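# Put one slip sheet and one module into each crate

## Task

In every crate, place exactly one thin slip sheet flat on the crate's floor, then set one small metal module on top of that sheet, keeping the module the same way up as it is now. Afterward, return every tool to the stand slot it came from, unlock, release everything and move the arm well away from the tools. A tool still locked to the arm counts as part of the arm. Nothing may leave the table.

## Robot and tools

ROBOT. One arm ends in a tool changer, a flat face that locks onto tool plates. Three tools hang in forks on a stand: grip50 and grip85 (two-finger grippers) and cup (suction). tool_id in the result names the attached one: grip50, grip85, cup or none. Loose objects may occasionally get nudged by outside pushes.

FRAMES. Reported poses use the scene frame. Its origin is on the table top under the arm base, +z is up, and +y is to the left when facing along +x. end_effector_position (metres) and end_effector_quat_wxyz give the center of the changer face; velocities are in m/s and rad/s. The base may be tilted, and the printed position gets less accurate far from the base. The face's own z axis points outward, away from the arm. Tool points, in mm in face axes from the face center: grip50 grip point (0, -25, 180); grip85 grip point (0, 0, 173) when closed, 13 mm closer when fully open; cup rim center (0, 0, 175). Both grippers close along face x.

ROW FORMAT. Every command row holds 14 numbers, each in [-1, 1], in this order: dx, dy, dz, rx, ry, rz, tool/lock, grip50_position, grip50_force_limit, grip50_speed, grip85_position, grip85_force_limit, grip85_speed, cup_suction. The first six are an offset, not a pose: a displacement of the changer face from where it was measured when the action (or move) began, expressed in the face's own axes. 1.0 equals 0.6 m for dx, dy, dz and 180 degrees for rx, ry, rz, which together form one rotation vector. lock: positive locks onto a plate touching the face, negative unlocks, 0 keeps the previous command; each takes roughly 1 s. grip positions: +1 fully open (50 or 85 mm); grip50 pads meet near -0.65, grip85 near -0.8; -1 means close until blocked. force_limit: -1 about 20 N up to +1 about 185 N (grip50) or 235 N (grip85); fast closing adds up to about 12 N, and grip85 squeezes thin items less. speed: -1 about 20 mm/s to +1 about 150 mm/s. cup_suction above 0.01 is on, at or below 0.01 is off and vents; it persists between calls. Tool fields only act while that tool is attached and ready.

TOOLS (calls).
- execute_actions(actions): a list of actions; each action is a table of up to 15 rows, one per 1/30 s step, and a short table repeats its last row to fill 15 steps. All rows of an action are offsets from that action's start pose, not from the prior row. For the first action the start is the last reported pose. An empty list just returns state and images. Each step the commanded pose is clipped to within 70 mm and 16 degrees of the measured pose, so large offsets need several actions; afterward the arm continues at most to the last clipped pose.
- move(target, speed, blocking): target is one 14-number row whose offset is taken from the pose in the latest result showing one. The face follows a straight path, 0.5 to 10 s long (cut off at 10 s), turning the short way. speed in m/s, 0.002 to 0.5, default 0.25; rotation capped at twice that in rad/s. It does not avoid obstacles and may overshoot speed near a straight arm. blocking=false returns after 0.5 s; then only wait or stop are accepted until a result shows the move ended. The move: line reports the ending (done, off_target, moving, held, fault), active limits (paced = clipped, held = steps blocked) and distance to target.
- wait(seconds): 0 to 10; the arm keeps its last command.
- stop(): brakes a running move; needs room.
- zoom_image(camera, region): camera is cam_head_left, cam_head_right or cam_wrist; region [x0, y0, x1, y1] in pixels, at most 504 by 504. All images are 896x504.
- finished_scene(scene): ends the given scene permanently; its result reports success and the next task.

RESULT LINES. locked, unlocked, plate_near, in_stand, unlock_refused report the changer. Hand target is where the controller is steering. pose unreachable means the clearance check altered or blocked the command (a mount under the base counts as arm). grip*_object_status: 0 moving, 1 blocked while opening, 2 blocked while closing (a grip), 3 reached target or pads met (can also happen on thin parts). grip50 opening in mm is about (250 - grip50_position_measured) x 0.202; grip85 counts: 78 ≈ 60 mm, 130 ≈ 40 mm, 180 ≈ 20 mm, 230 pads together; about 3 is open. cup_suction_measured 1 means strong vacuum, near 0 means no seal; cup_part_present is 1 above 0.50 and 0 below 0.45. Readings show n/a while a tool starts up.

TOOL HANDLING. To attach: put the face flat on the plate, centers within about 1 mm, angle within about 1 degree, with face -y toward the fork's open side; when plate_near is 1 send lock +1 and wait for locked 1. A gripper then closes and reopens on its own. Lift about 20 mm (between 10 and 30), slide at least 110 mm out along face -y, then raise. Return along the reverse path; when in_stand is 1, stay still, send lock -1, wait for unlocked 1. Off the stand, unlocking is refused. Fork arms sit 40 to 70 mm either side of slot center along face x, reach 45 mm toward the opening, tops 18 mm below the plate face; slots are 180 mm apart. Changer is 63 mm wide; contact block extends 46 mm on -y, lock motor 58 mm on +y.

GRIPPING. Send -1 and hold it, confirm status 2. A changed position number (by 0.01 or more) resets status; force or speed changes need a new position to apply. With the cup, place the full rim on a smooth flat spot away from edges; the cup pulls the part up to 12 mm closer. To release, set down, suction off, rise 15 mm. Unlocking the cup drops its load.

AVOID. Pressing past contact with this stiff arm: a 144 N outside force or joint load over the limits (waist and shoulder 316, elbow 148, wrist joints 41.8 N m, held weight included) halts the arm for 10 s. Slow down near contact. Don't drop, slam, push hard or knock anything off the table. Holding loads heats motors; heed MOTOR HOT warnings.

Each tool is called after "Emit:" by a JSON object that holds its "name" and its "arguments".

## Session

I'll start by looking at the current state.

Emit:
{"name": "execute_actions", "arguments": {"actions": []}}

Scene clock: 0.00 s.
end_effector_position=(+0.7333, +0.4210, +0.2587) locked=0 unlocked=1 plate_near=0 in_stand=0 unlock_refused=0 tool_id=none grip50_position_measured=n/a grip50_object_status=n/a grip85_position_measured=n/a grip85_object_status=n/a cup_suction_measured=n/a cup_part_present=n/a end_effector_quat_wxyz=(+0.131, +0.634, +0.762, -0.026) end_effector_velocity=(-0.000, -0.000, +0.000) end_effector_angular_velocity=(-0.000, +0.000, -0.000)
Joint positions: [ 0.494  0.605  1.487 -0.328  1.034  0.531]
Joint velocities: [-0.    -0.001  0.001  0.     0.    -0.   ]
Joint torques (N m, as the joint torque sensors report them, + toward a larger angle): no reading
Hand target: +0.733, +0.421, +0.259; +0.131, +0.634, +0.762, -0.026

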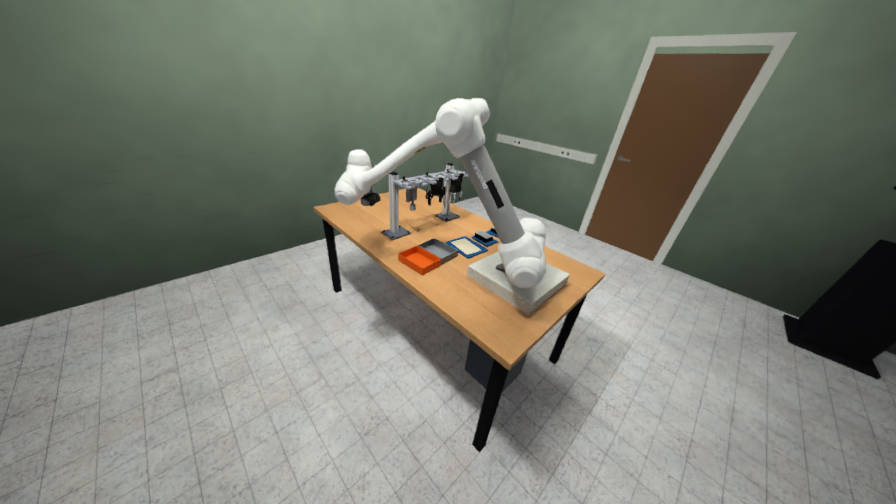

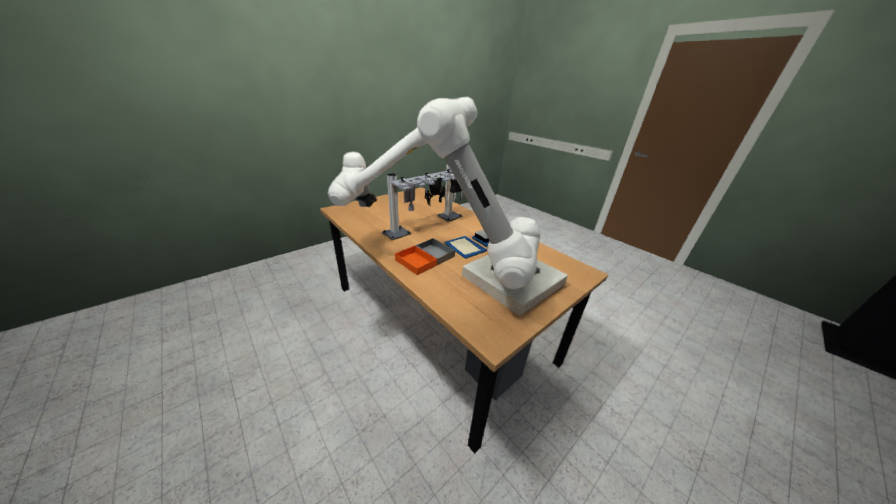

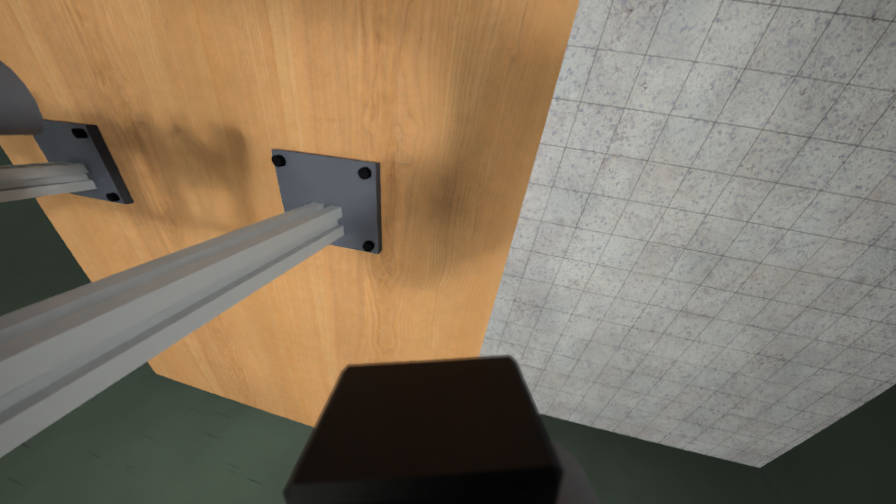

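Emit:
{"name": "zoom_image", "arguments": {"camera": "cam_head_left", "region": [300, 140, 620, 320]}}

Emit:
{"name": "zoom_image", "arguments": {"camera": "cam_head_right", "region": [300, 140, 620, 320]}}

Region (300, 140, 620, 320) of cam_head_left's 896x504 image, scaled by 1.575, with more detail than that image has; it fills the top 284 rows of this view, and the rest is white.

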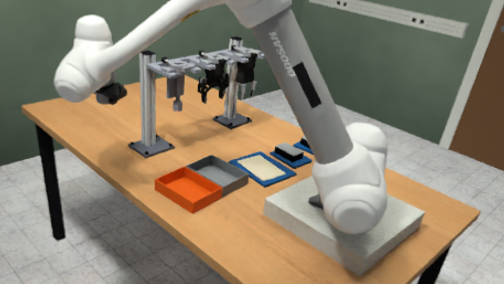

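Region (300, 140, 620, 320) of cam_head_right's 896x504 image, scaled by 1.575, with more detail than that image has; it fills the top 284 rows of this view, and the rest is white.

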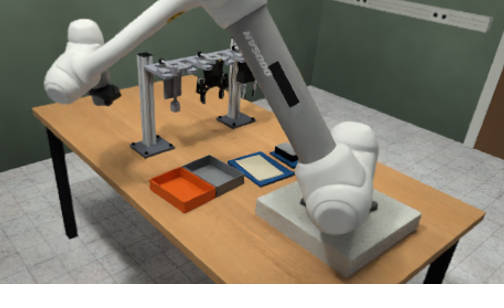

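Emit:
{"name": "zoom_image", "arguments": {"camera": "cam_head_left", "region": [380, 155, 480, 245]}}

Emit:
{"name": "zoom_image", "arguments": {"camera": "cam_head_left", "region": [390, 215, 520, 285]}}

Region (380, 155, 480, 245) of cam_head_left's 896x504 image, scaled by 5.040, with more detail than that image has; it fills the top 454 rows of this view, and the rest is white.

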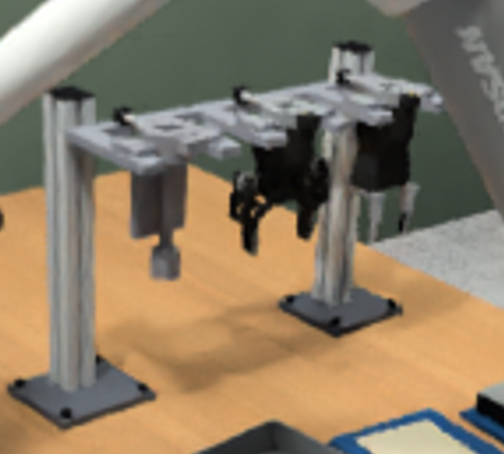

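Region (390, 215, 520, 285) of cam_head_left's 896x504 image, scaled by 3.877, with more detail than that image has; it fills the top 271 rows of this view, and the rest is white.

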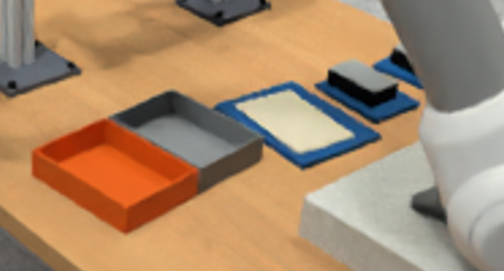

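Emit:
{"name": "move", "arguments": {"target": [-0.0969, 0.0527, -0.402, 0.0474, 0.0710, 0.0579, 0, 1, 0, 0, 1, 0, 0, 0], "speed": 0.3}}

Scene clock: 2.00 s.
end_effector_position=(+0.7328, +0.4212, +0.5089) locked=0 unlocked=1 plate_near=0 in_stand=0 unlock_refused=0 tool_id=none grip50_position_measured=n/a grip50_object_status=n/a grip85_position_measured=n/a grip85_object_status=n/a cup_suction_measured=n/a cup_part_present=n/a end_effector_quat_wxyz=(+0.000, +0.707, +0.707, +0.000) end_effector_velocity=(+0.000, +0.000, -0.000) end_effector_angular_velocity=(-0.000, -0.001, -0.000)
Joint positions: [ 0.44   0.481  1.198 -0.015  1.458  0.494]
Joint velocities: [-0.     0.001 -0.001 -0.    -0.     0.   ]
Joint torques (N m, as the joint torque sensors report them, + toward a larger angle): [   5.07 -100.24  -45.58    4.05    0.3    -0.38]
Hand target: +0.733, +0.421, +0.509; +0.000, +0.707, +0.707, +0.000
Off the commanded pose: 0.000 m, 0 deg.
move: done

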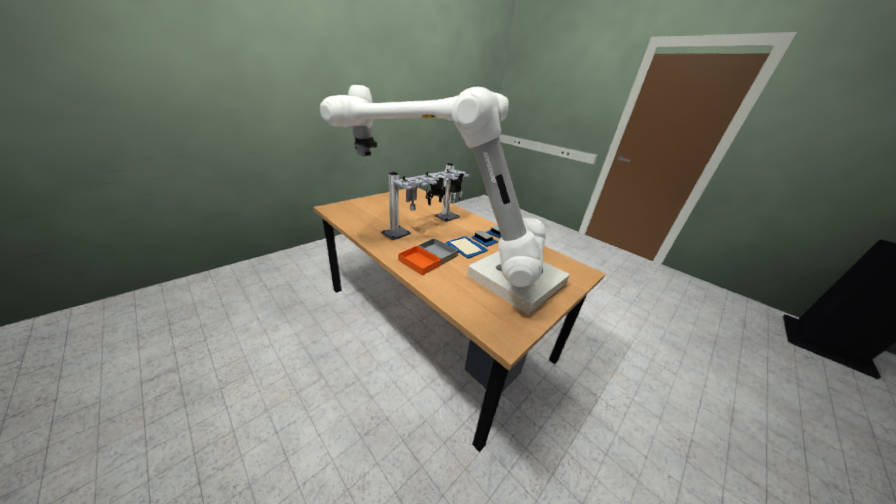

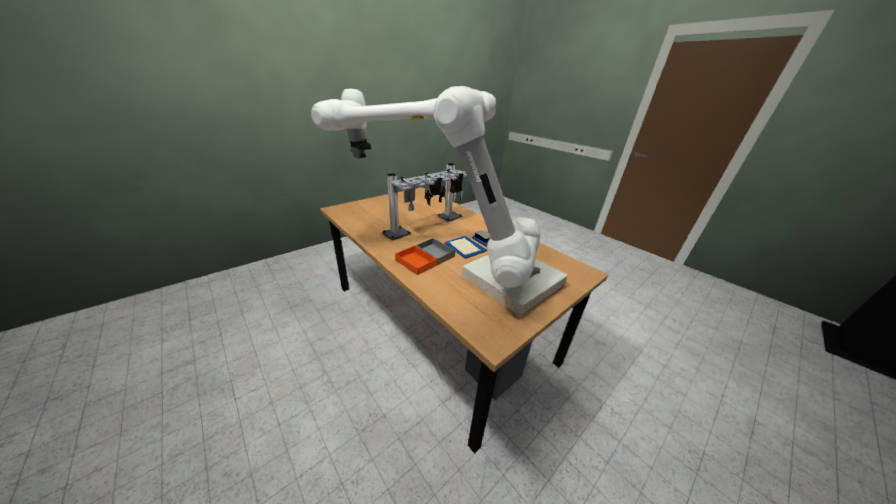

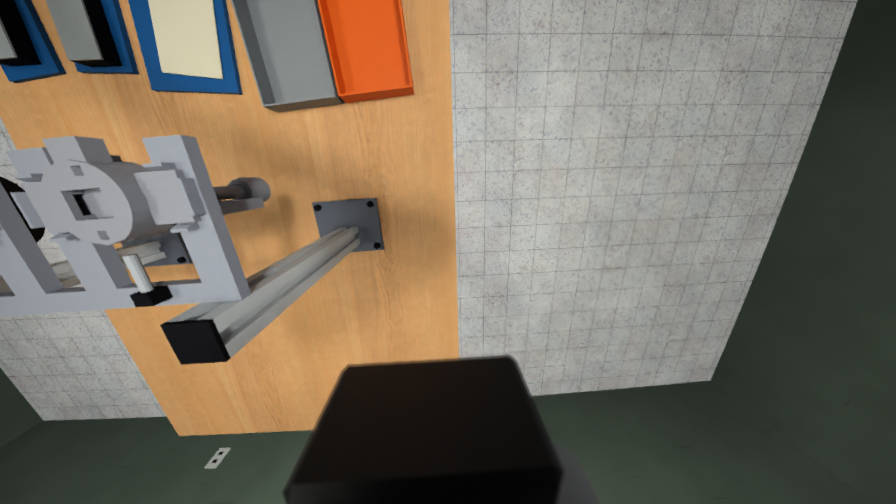

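Emit:
{"name": "move", "arguments": {"target": [-0.55, -0.12, -0.15, 0, 0, 0, 0, 1, 0, 0, 1, 0, 0, 0], "speed": 0.4}}

Scene clock: 3.60 s.
end_effector_position=(+0.6608, +0.0912, +0.5986) locked=0 unlocked=1 plate_near=0 in_stand=0 unlock_refused=0 tool_id=none grip50_position_measured=n/a grip50_object_status=n/a grip85_position_measured=n/a grip85_object_status=n/a cup_suction_measured=n/a cup_part_present=n/a end_effector_quat_wxyz=(+0.000, +0.707, +0.707, +0.001) end_effector_velocity=(+0.000, -0.001, -0.001) end_effector_angular_velocity=(-0.001, +0.001, -0.001)
Joint positions: [ 0.046  0.165  1.459 -0.011  1.508  0.099]
Joint velocities: [-0.001  0.001 -0.    -0.001  0.    -0.   ]
Joint torques (N m, as the joint torque sensors report them, + toward a larger angle): [  2.93 -67.46 -46.16   3.94   0.57  -0.33]
Hand target: +0.661, +0.091, +0.599; +0.000, +0.707, +0.707, +0.001
Off the commanded pose: 0.000 m, 0 deg.
move: done

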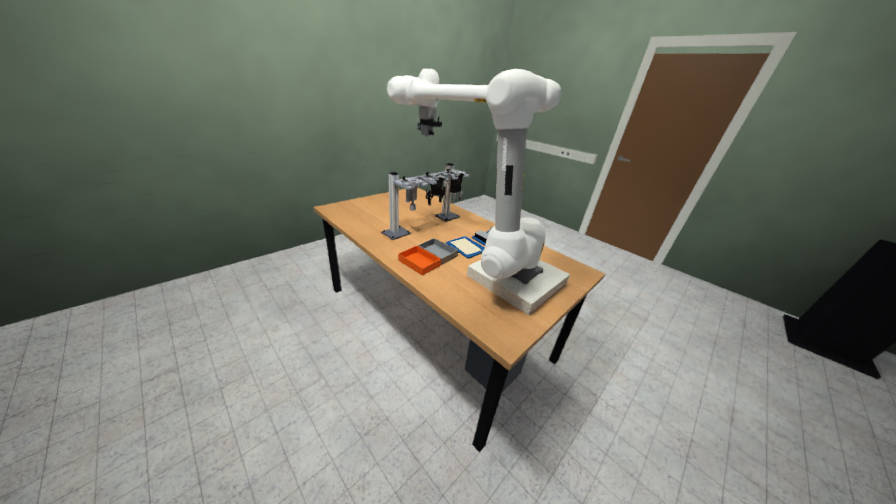

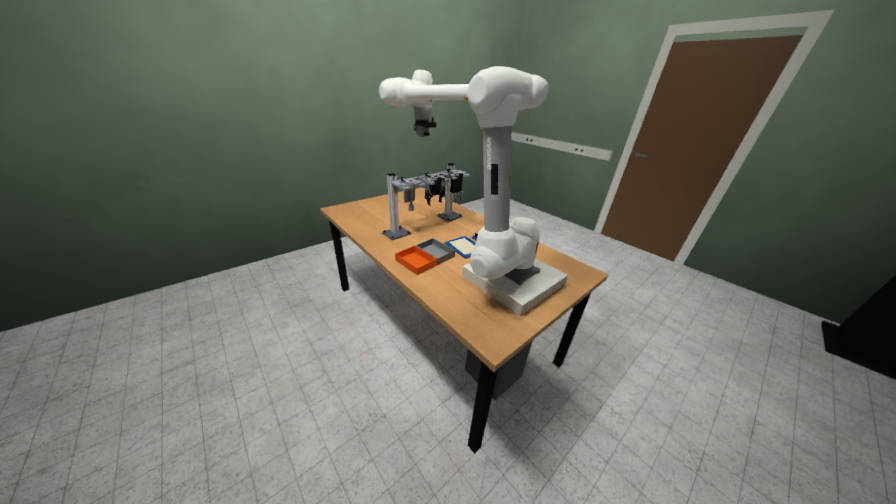

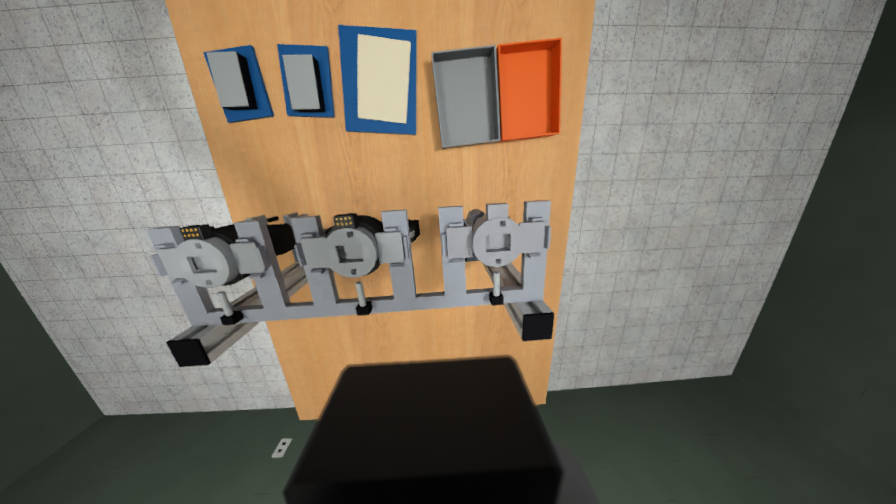

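Emit:
{"name": "zoom_image", "arguments": {"camera": "cam_wrist", "region": [190, 10, 580, 160]}}

Emit:
{"name": "zoom_image", "arguments": {"camera": "cam_wrist", "region": [420, 190, 580, 350]}}

Emit:
{"name": "zoom_image", "arguments": {"camera": "cam_wrist", "region": [270, 190, 430, 350]}}

Emit:
{"name": "zoom_image", "arguments": {"camera": "cam_wrist", "region": [140, 200, 300, 370]}}

Region (190, 10, 580, 160) of cam_wrist's 896x504 image, scaled by 1.292, with more detail than that image has; it fills the top 194 rows of this view, and the rest is white.

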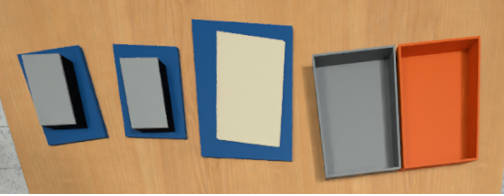

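Region (420, 190, 580, 350) of cam_wrist's 896x504 image, scaled by 3.150, with more detail than that image has.

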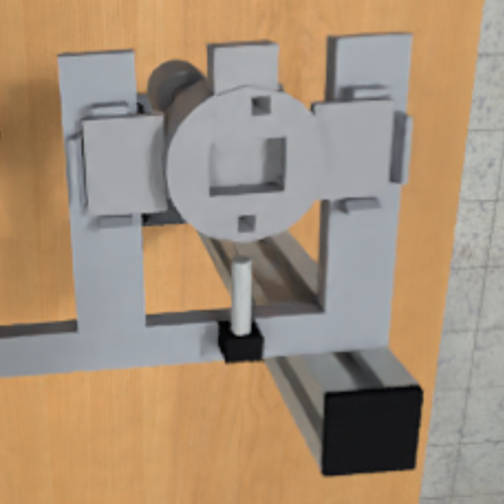

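Region (270, 190, 430, 350) of cam_wrist's 896x504 image, scaled by 3.150, with more detail than that image has.

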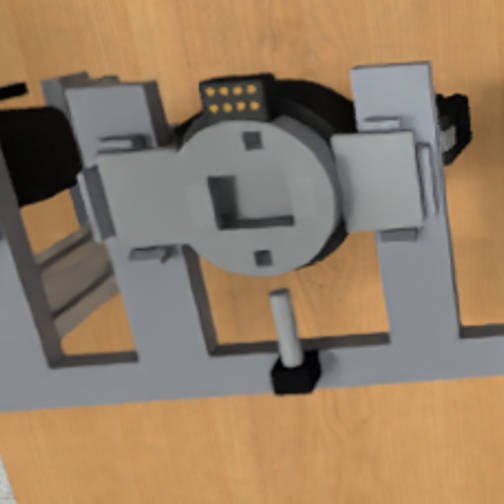

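Region (140, 200, 300, 370) of cam_wrist's 896x504 image, scaled by 2.965, with more detail than that image has; it fills the left 474 columns of this view, and the rest is white.

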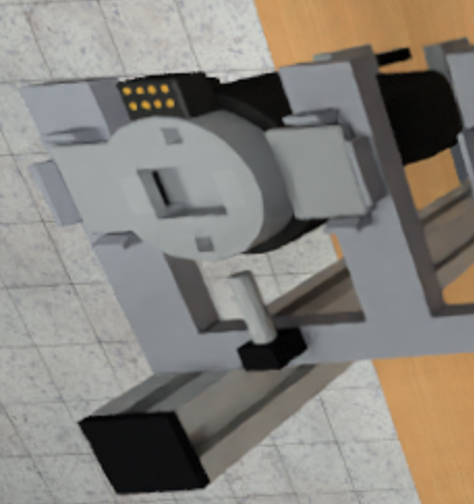

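Emit:
{"name": "move", "arguments": {"target": [0.1133, 0.0167, 0.2, 0, 0, 0, 0, 1, 0, 0, 1, 0, 0, 0], "speed": 0.3}}

Scene clock: 6.03 s.
end_effector_position=(+0.6709, +0.1592, +0.4788) locked=0 unlocked=1 plate_near=0 in_stand=0 unlock_refused=0 tool_id=none grip50_position_measured=n/a grip50_object_status=n/a grip85_position_measured=n/a grip85_object_status=n/a cup_suction_measured=n/a cup_part_present=n/a end_effector_quat_wxyz=(+0.000, +0.707, +0.707, +0.001) end_effector_velocity=(+0.000, +0.000, +0.000) end_effector_angular_velocity=(-0.001, -0.001, +0.000)
Joint positions: [ 0.142  0.233  1.593 -0.013  1.306  0.198]
Joint velocities: [ 0.     0.    -0.001 -0.001 -0.     0.   ]
Joint torques (N m, as the joint torque sensors report them, + toward a larger angle): [  4.17 -74.42 -44.33   3.81   0.44  -0.43]
Hand target: +0.671, +0.159, +0.479; +0.000, +0.707, +0.707, +0.001
Off the commanded pose: 0.000 m, 0 deg.
move: done

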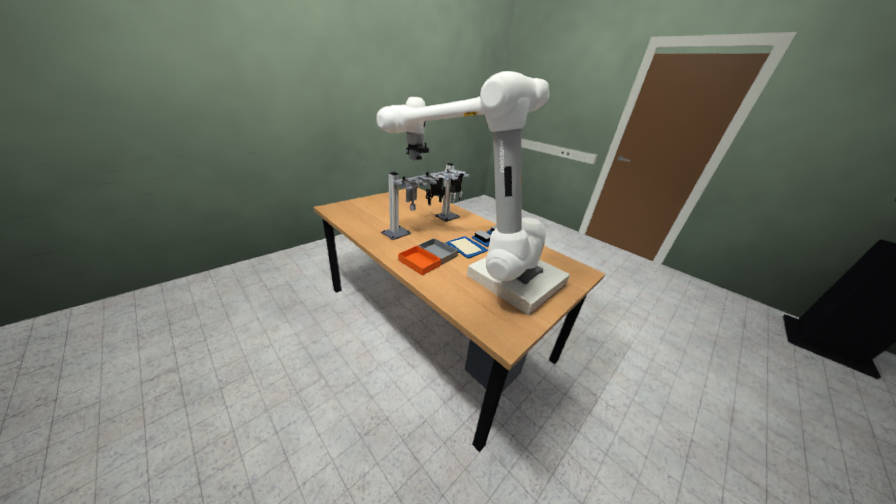

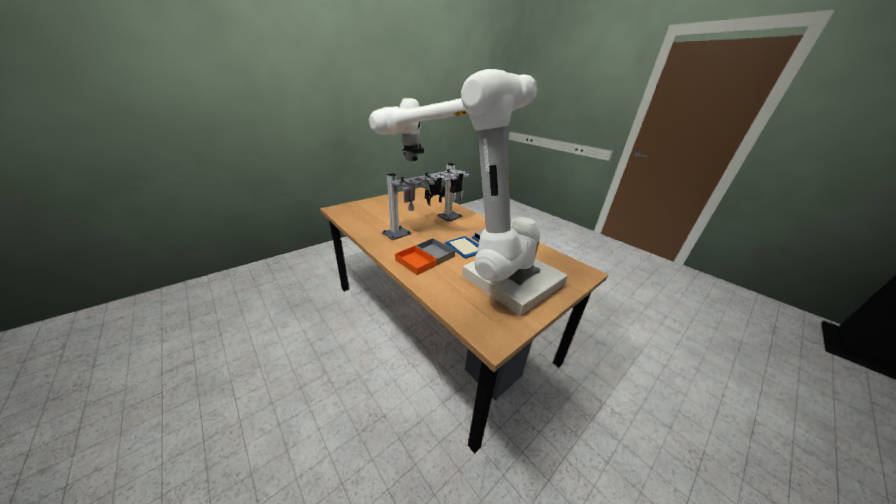

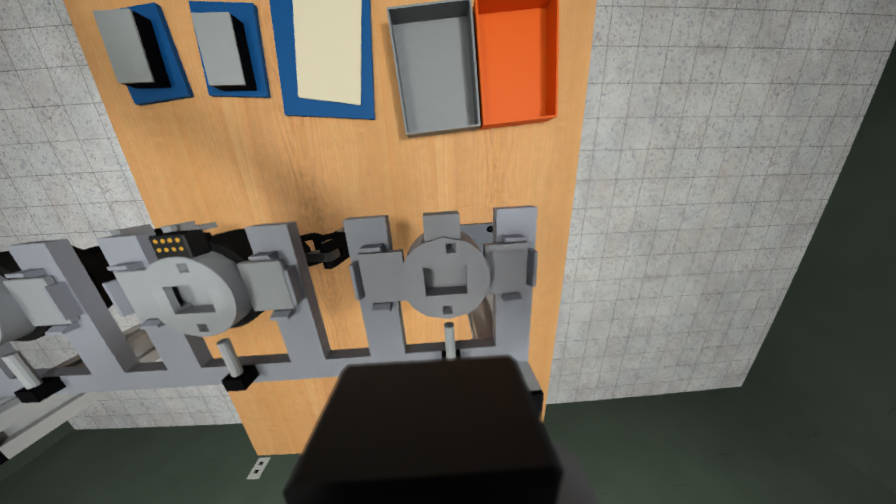

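Emit:
{"name": "zoom_image", "arguments": {"camera": "cam_wrist", "region": [340, 190, 550, 380]}}

Region (340, 190, 550, 380) of cam_wrist's 896x504 image, scaled by 2.400, with more detail than that image has; it fills the top 456 rows of this view, and the rest is white.

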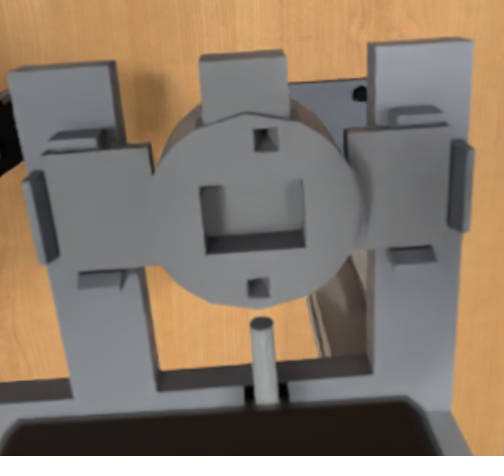

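Emit:
{"name": "move", "arguments": {"target": [0, 0, 0, 0, 0, 0.3333, 0, 1, 0, 0, 1, 0, 0, 0], "speed": 0.5}}

Scene clock: 8.63 s.
end_effector_position=(+0.6709, +0.1592, +0.4787) locked=0 unlocked=1 plate_near=0 in_stand=0 unlock_refused=0 tool_id=none grip50_position_measured=n/a grip50_object_status=n/a grip85_position_measured=n/a grip85_object_status=n/a cup_suction_measured=n/a cup_part_present=n/a end_effector_quat_wxyz=(-0.000, +0.966, +0.259, +0.001) end_effector_velocity=(+0.000, +0.000, -0.001) end_effector_angular_velocity=(+0.001, +0.000, -0.001)
Joint positions: [ 0.142  0.233  1.593 -0.013  1.306  1.245]
Joint velocities: [ 0.     0.001 -0.     0.001 -0.001  0.001]
Joint torques (N m, as the joint torque sensors report them, + toward a larger angle): [  4.4  -72.17 -45.03   3.75   0.12  -0.41]
Hand target: +0.671, +0.159, +0.479; -0.000, +0.966, +0.259, +0.001
Off the commanded pose: 0.000 m, 0 deg.
move: done

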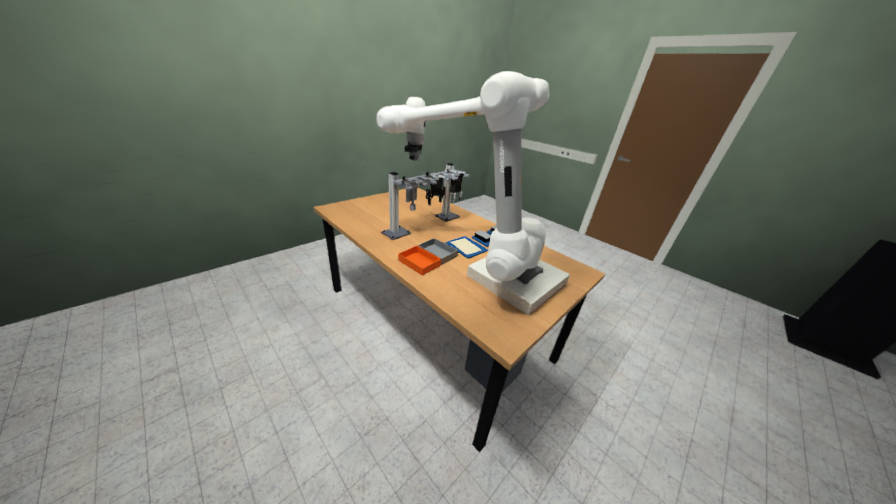

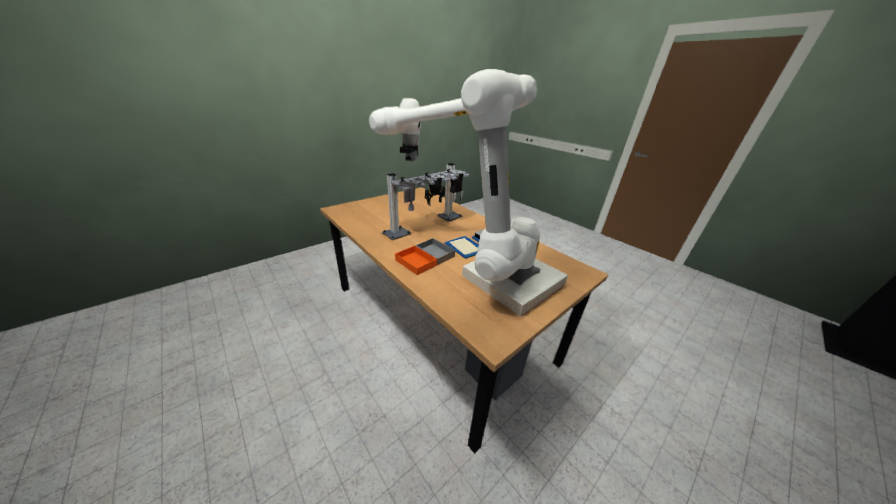

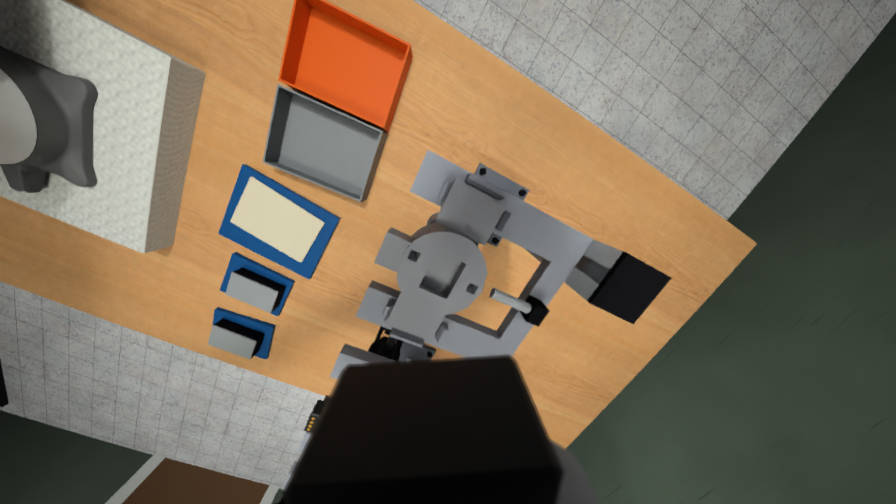

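Emit:
{"name": "zoom_image", "arguments": {"camera": "cam_wrist", "region": [340, 190, 550, 380]}}

Region (340, 190, 550, 380) of cam_wrist's 896x504 image, scaled by 2.400, with more detail than that image has; it fills the top 456 rows of this view, and the rest is white.

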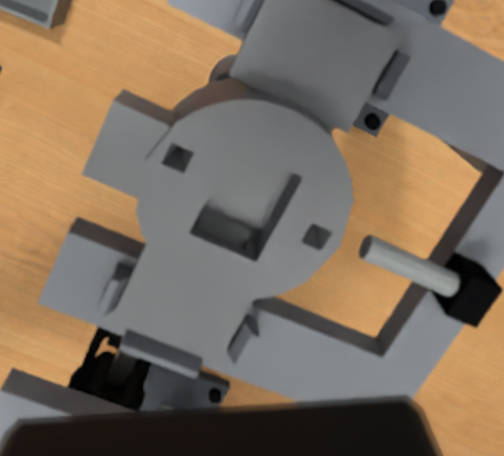

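Emit:
{"name": "zoom_image", "arguments": {"camera": "cam_wrist", "region": [390, 225, 495, 330]}}

Region (390, 225, 495, 330) of cam_wrist's 896x504 image, scaled by 4.800, with more detail than that image has.

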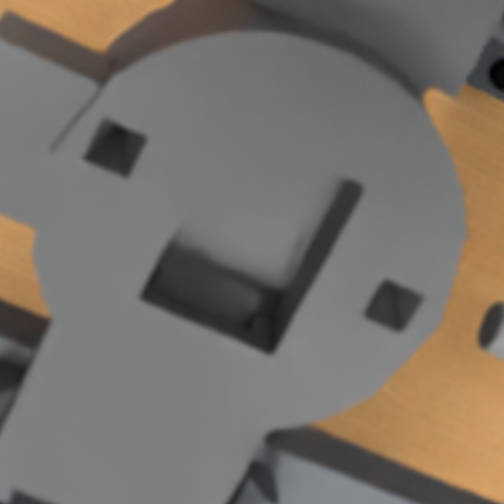

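Emit:
{"name": "zoom_image", "arguments": {"camera": "cam_wrist", "region": [270, 340, 610, 504]}}

Emit:
{"name": "zoom_image", "arguments": {"camera": "cam_wrist", "region": [190, 0, 430, 370]}}

Region (270, 340, 610, 504) of cam_wrist's 896x504 image, scaled by 1.482, with more detail than that image has; it fills the top 243 rows of this view, and the rest is white.

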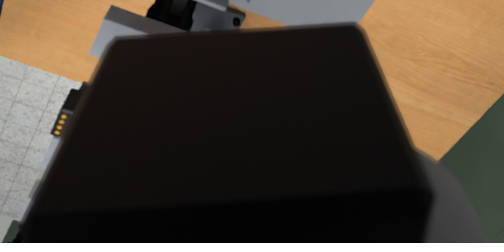

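Region (190, 0, 430, 370) of cam_wrist's 896x504 image, scaled by 1.362, with more detail than that image has; it fills the left 327 columns of this view, and the rest is white.

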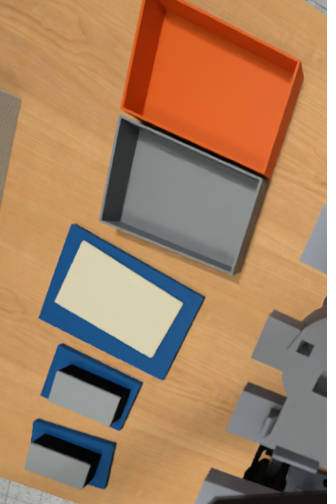

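Emit:
{"name": "zoom_image", "arguments": {"camera": "cam_wrist", "region": [210, 155, 350, 285]}}

Emit:
{"name": "zoom_image", "arguments": {"camera": "cam_wrist", "region": [195, 245, 315, 365]}}

Emit:
{"name": "zoom_image", "arguments": {"camera": "cam_wrist", "region": [255, 30, 435, 210]}}

Region (210, 155, 350, 285) of cam_wrist's 896x504 image, scaled by 3.600, with more detail than that image has; it fills the top 468 rows of this view, and the rest is white.

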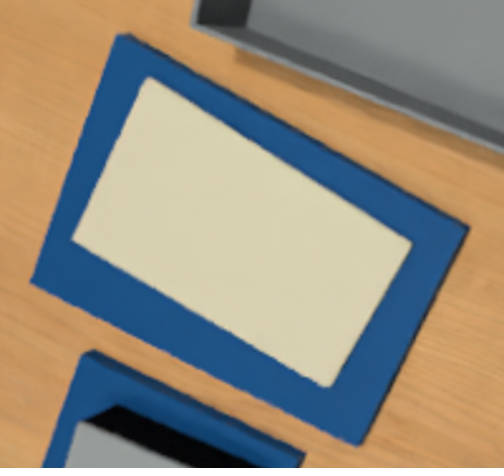

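Region (195, 245, 315, 365) of cam_wrist's 896x504 image, scaled by 4.200, with more detail than that image has.

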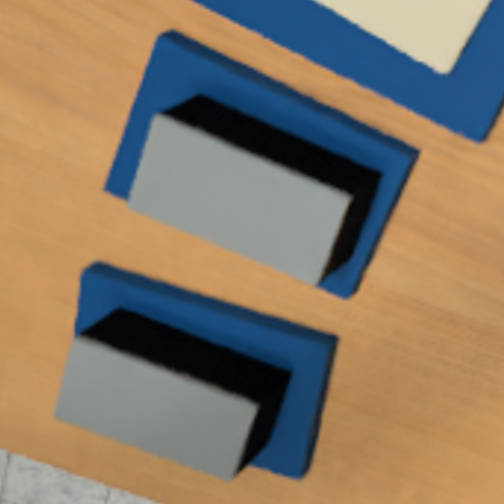

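Region (255, 30, 435, 210) of cam_wrist's 896x504 image, scaled by 2.800, with more detail than that image has.

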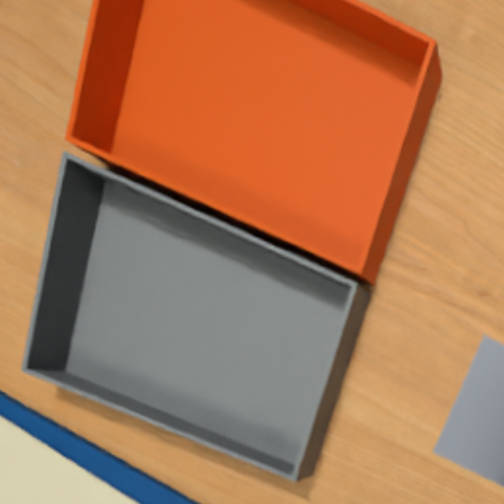

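Emit:
{"name": "move", "arguments": {"target": [0, 0, 0, 0, 0, -0.3333, 0, 1, 0, 0, 1, 0, 0, 0], "speed": 0.5}}

Emit:
{"name": "zoom_image", "arguments": {"camera": "cam_wrist", "region": [390, 225, 495, 330]}}

Emit:
{"name": "zoom_image", "arguments": {"camera": "cam_wrist", "region": [260, 0, 400, 130]}}

Emit:
{"name": "zoom_image", "arguments": {"camera": "cam_wrist", "region": [380, 0, 570, 150]}}

Emit:
{"name": "zoom_image", "arguments": {"camera": "cam_wrist", "region": [85, 0, 285, 120]}}

Scene clock: 26.80 s.
end_effector_position=(+0.6709, +0.1592, +0.4787) locked=0 unlocked=1 plate_near=0 in_stand=0 unlock_refused=0 tool_id=none grip50_position_measured=n/a grip50_object_status=n/a grip85_position_measured=n/a grip85_object_status=n/a cup_suction_measured=n/a cup_part_present=n/a end_effector_quat_wxyz=(+0.000, +0.707, +0.707, +0.001) end_effector_velocity=(-0.000, -0.000, +0.001) end_effector_angular_velocity=(-0.001, -0.001, +0.000)
Joint positions: [ 0.142  0.234  1.593 -0.013  1.306  0.198]
Joint velocities: [-0.    -0.001 -0.    -0.001  0.001 -0.   ]
Joint torques (N m, as the joint torque sensors report them, + toward a larger angle): [  4.68 -72.75 -44.56   4.04   0.47  -0.46]
Hand target: +0.671, +0.159, +0.479; +0.000, +0.707, +0.707, +0.001
Off the commanded pose: 0.000 m, 0 deg.
move: done

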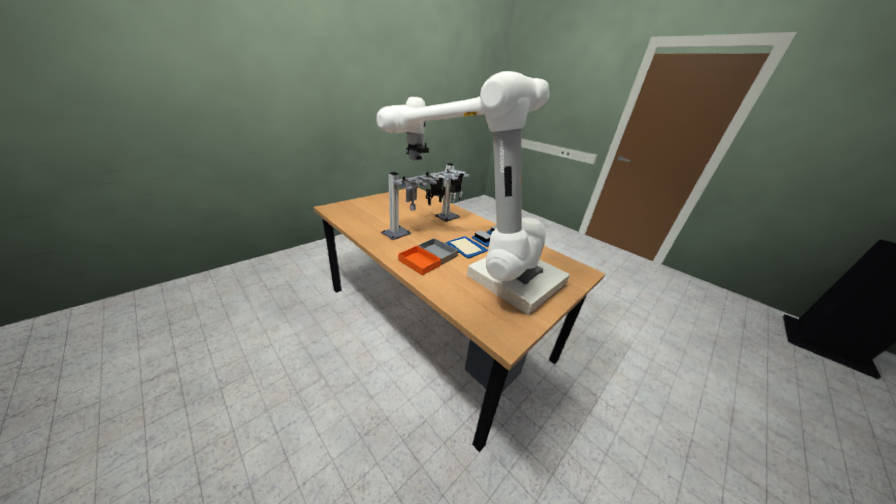

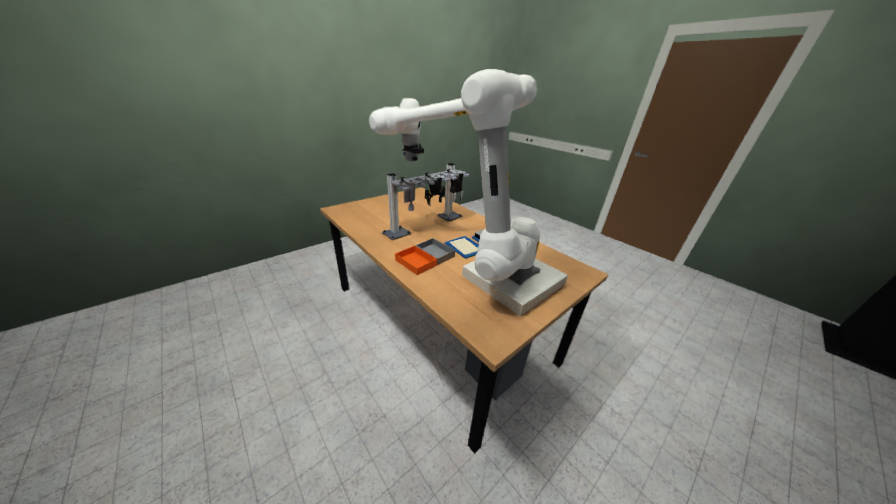

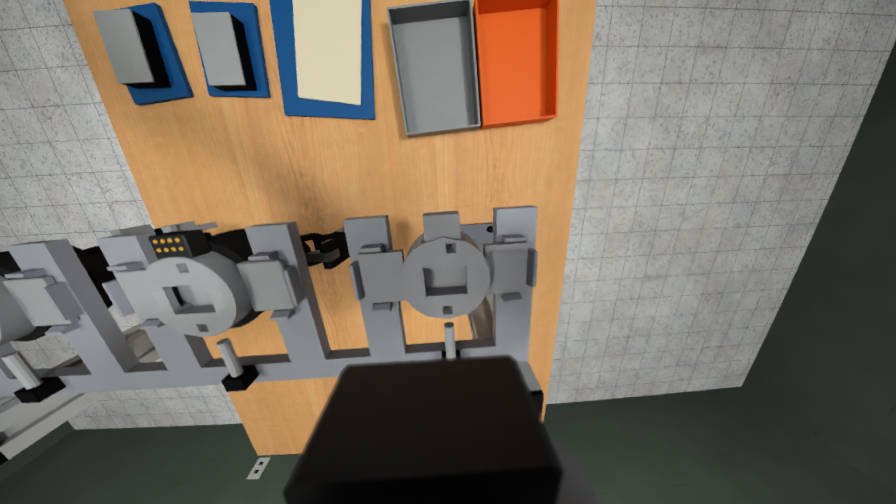

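Region (390, 225, 495, 330) of cam_wrist's 896x504 image, scaled by 4.800, with more detail than that image has.

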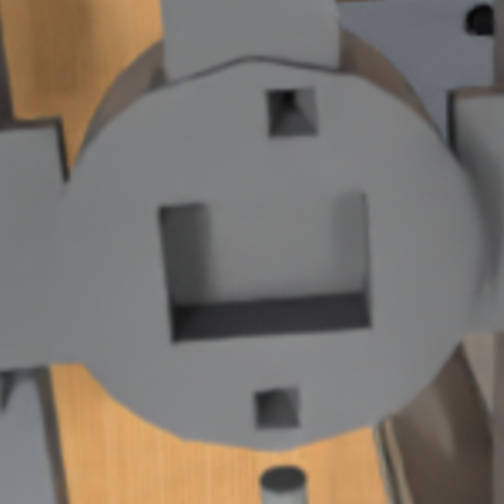

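Region (260, 0, 400, 130) of cam_wrist's 896x504 image, scaled by 3.600, with more detail than that image has; it fills the top 468 rows of this view, and the rest is white.

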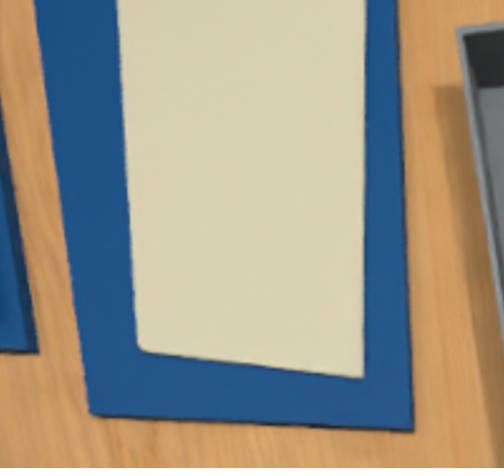

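Region (380, 0, 570, 150) of cam_wrist's 896x504 image, scaled by 2.653, with more detail than that image has; it fills the top 398 rows of this view, and the rest is white.

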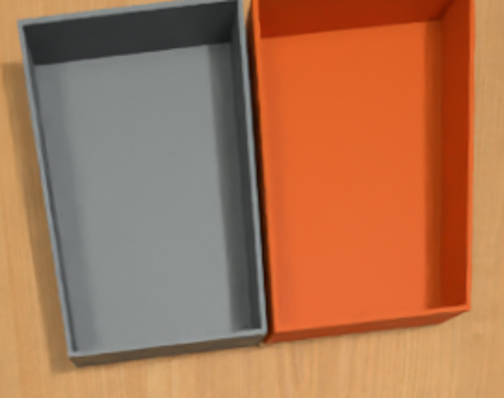

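Region (85, 0, 285, 120) of cam_wrist's 896x504 image, scaled by 2.520, with more detail than that image has; it fills the top 302 rows of this view, and the rest is white.

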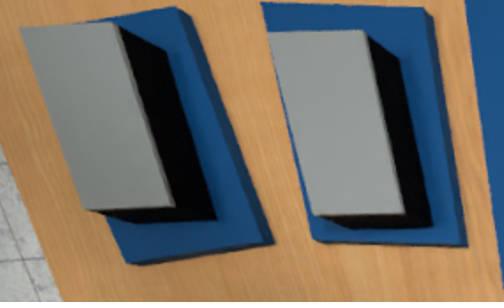

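Emit:
{"name": "move", "arguments": {"target": [0.00787, 0.0005, 0.14, 0, 0, -0.0089, 0, 1, 0, 0, 1, 0, 0, 0], "speed": 0.2}}

Emit:
{"name": "zoom_image", "arguments": {"camera": "cam_wrist", "region": [200, 200, 700, 504]}}

Scene clock: 30.00 s.
end_effector_position=(+0.6713, +0.1639, +0.3948) locked=0 unlocked=1 plate_near=0 in_stand=0 unlock_refused=0 tool_id=none grip50_position_measured=n/a grip50_object_status=n/a grip85_position_measured=n/a grip85_object_status=n/a cup_suction_measured=n/a cup_part_present=n/a end_effector_quat_wxyz=(+0.000, +0.697, +0.717, +0.001) end_effector_velocity=(+0.000, -0.000, -0.001) end_effector_angular_velocity=(-0.002, +0.001, +0.000)
Joint positions: [ 0.147  0.281  1.691 -0.014  1.161  0.177]
Joint velocities: [ 0.     0.002  0.    -0.002 -0.001  0.   ]
Joint torques (N m, as the joint torque sensors report them, + toward a larger angle): [  4.35 -75.3  -42.73   3.64   0.33  -0.43]
Hand target: +0.671, +0.164, +0.395; +0.000, +0.697, +0.717, +0.001
Off the commanded pose: 0.000 m, 0 deg.
move: done

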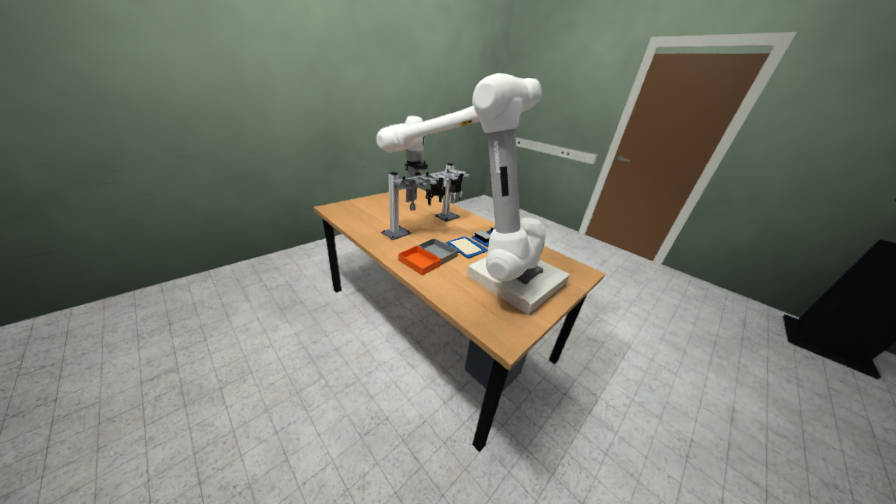

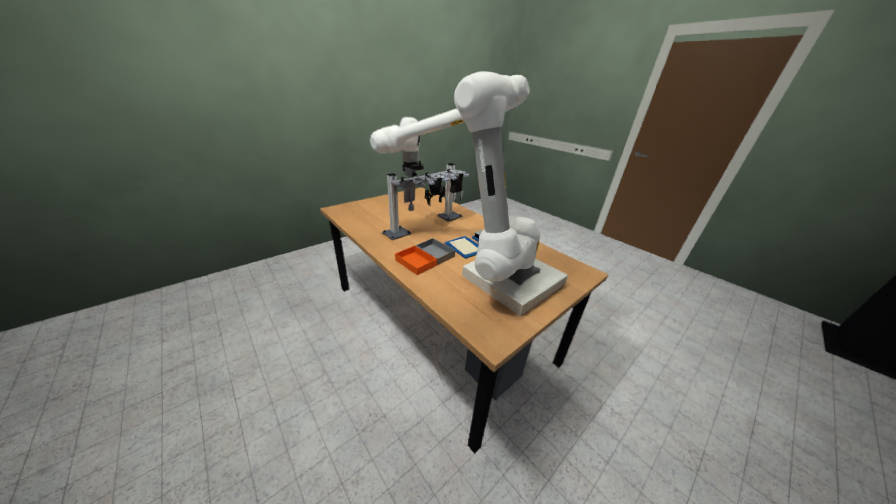

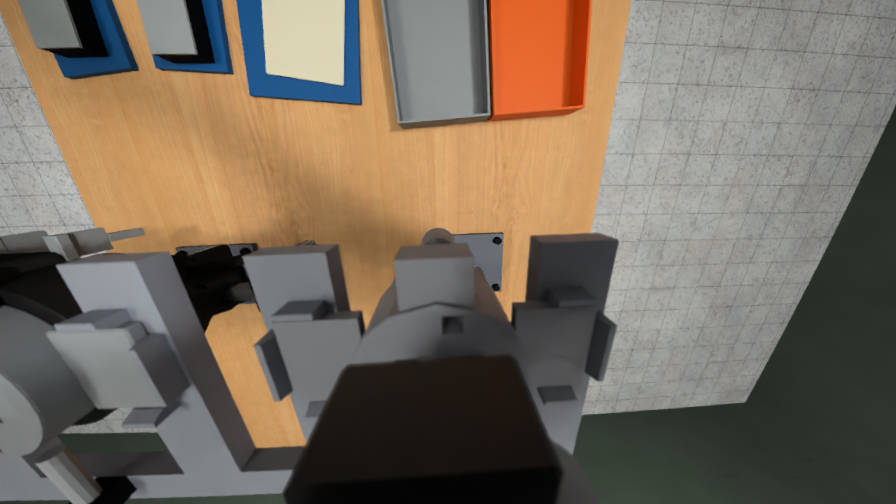

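Region (200, 200, 700, 504) of cam_wrist's 896x504 image, scaled by 1.008, with more detail than that image has; it fills the top 306 rows of this view, and the rest is white.

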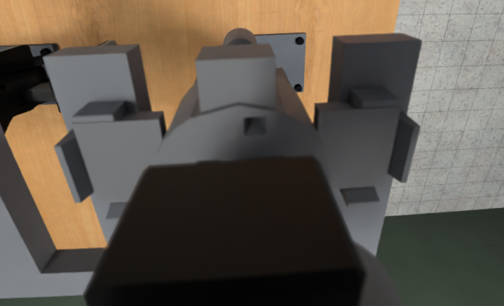

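Emit:
{"name": "zoom_image", "arguments": {"camera": "cam_wrist", "region": [370, 230, 510, 370]}}

Region (370, 230, 510, 370) of cam_wrist's 896x504 image, scaled by 3.600, with more detail than that image has.

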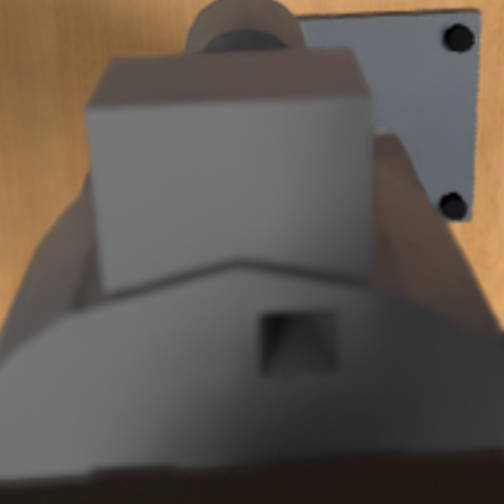

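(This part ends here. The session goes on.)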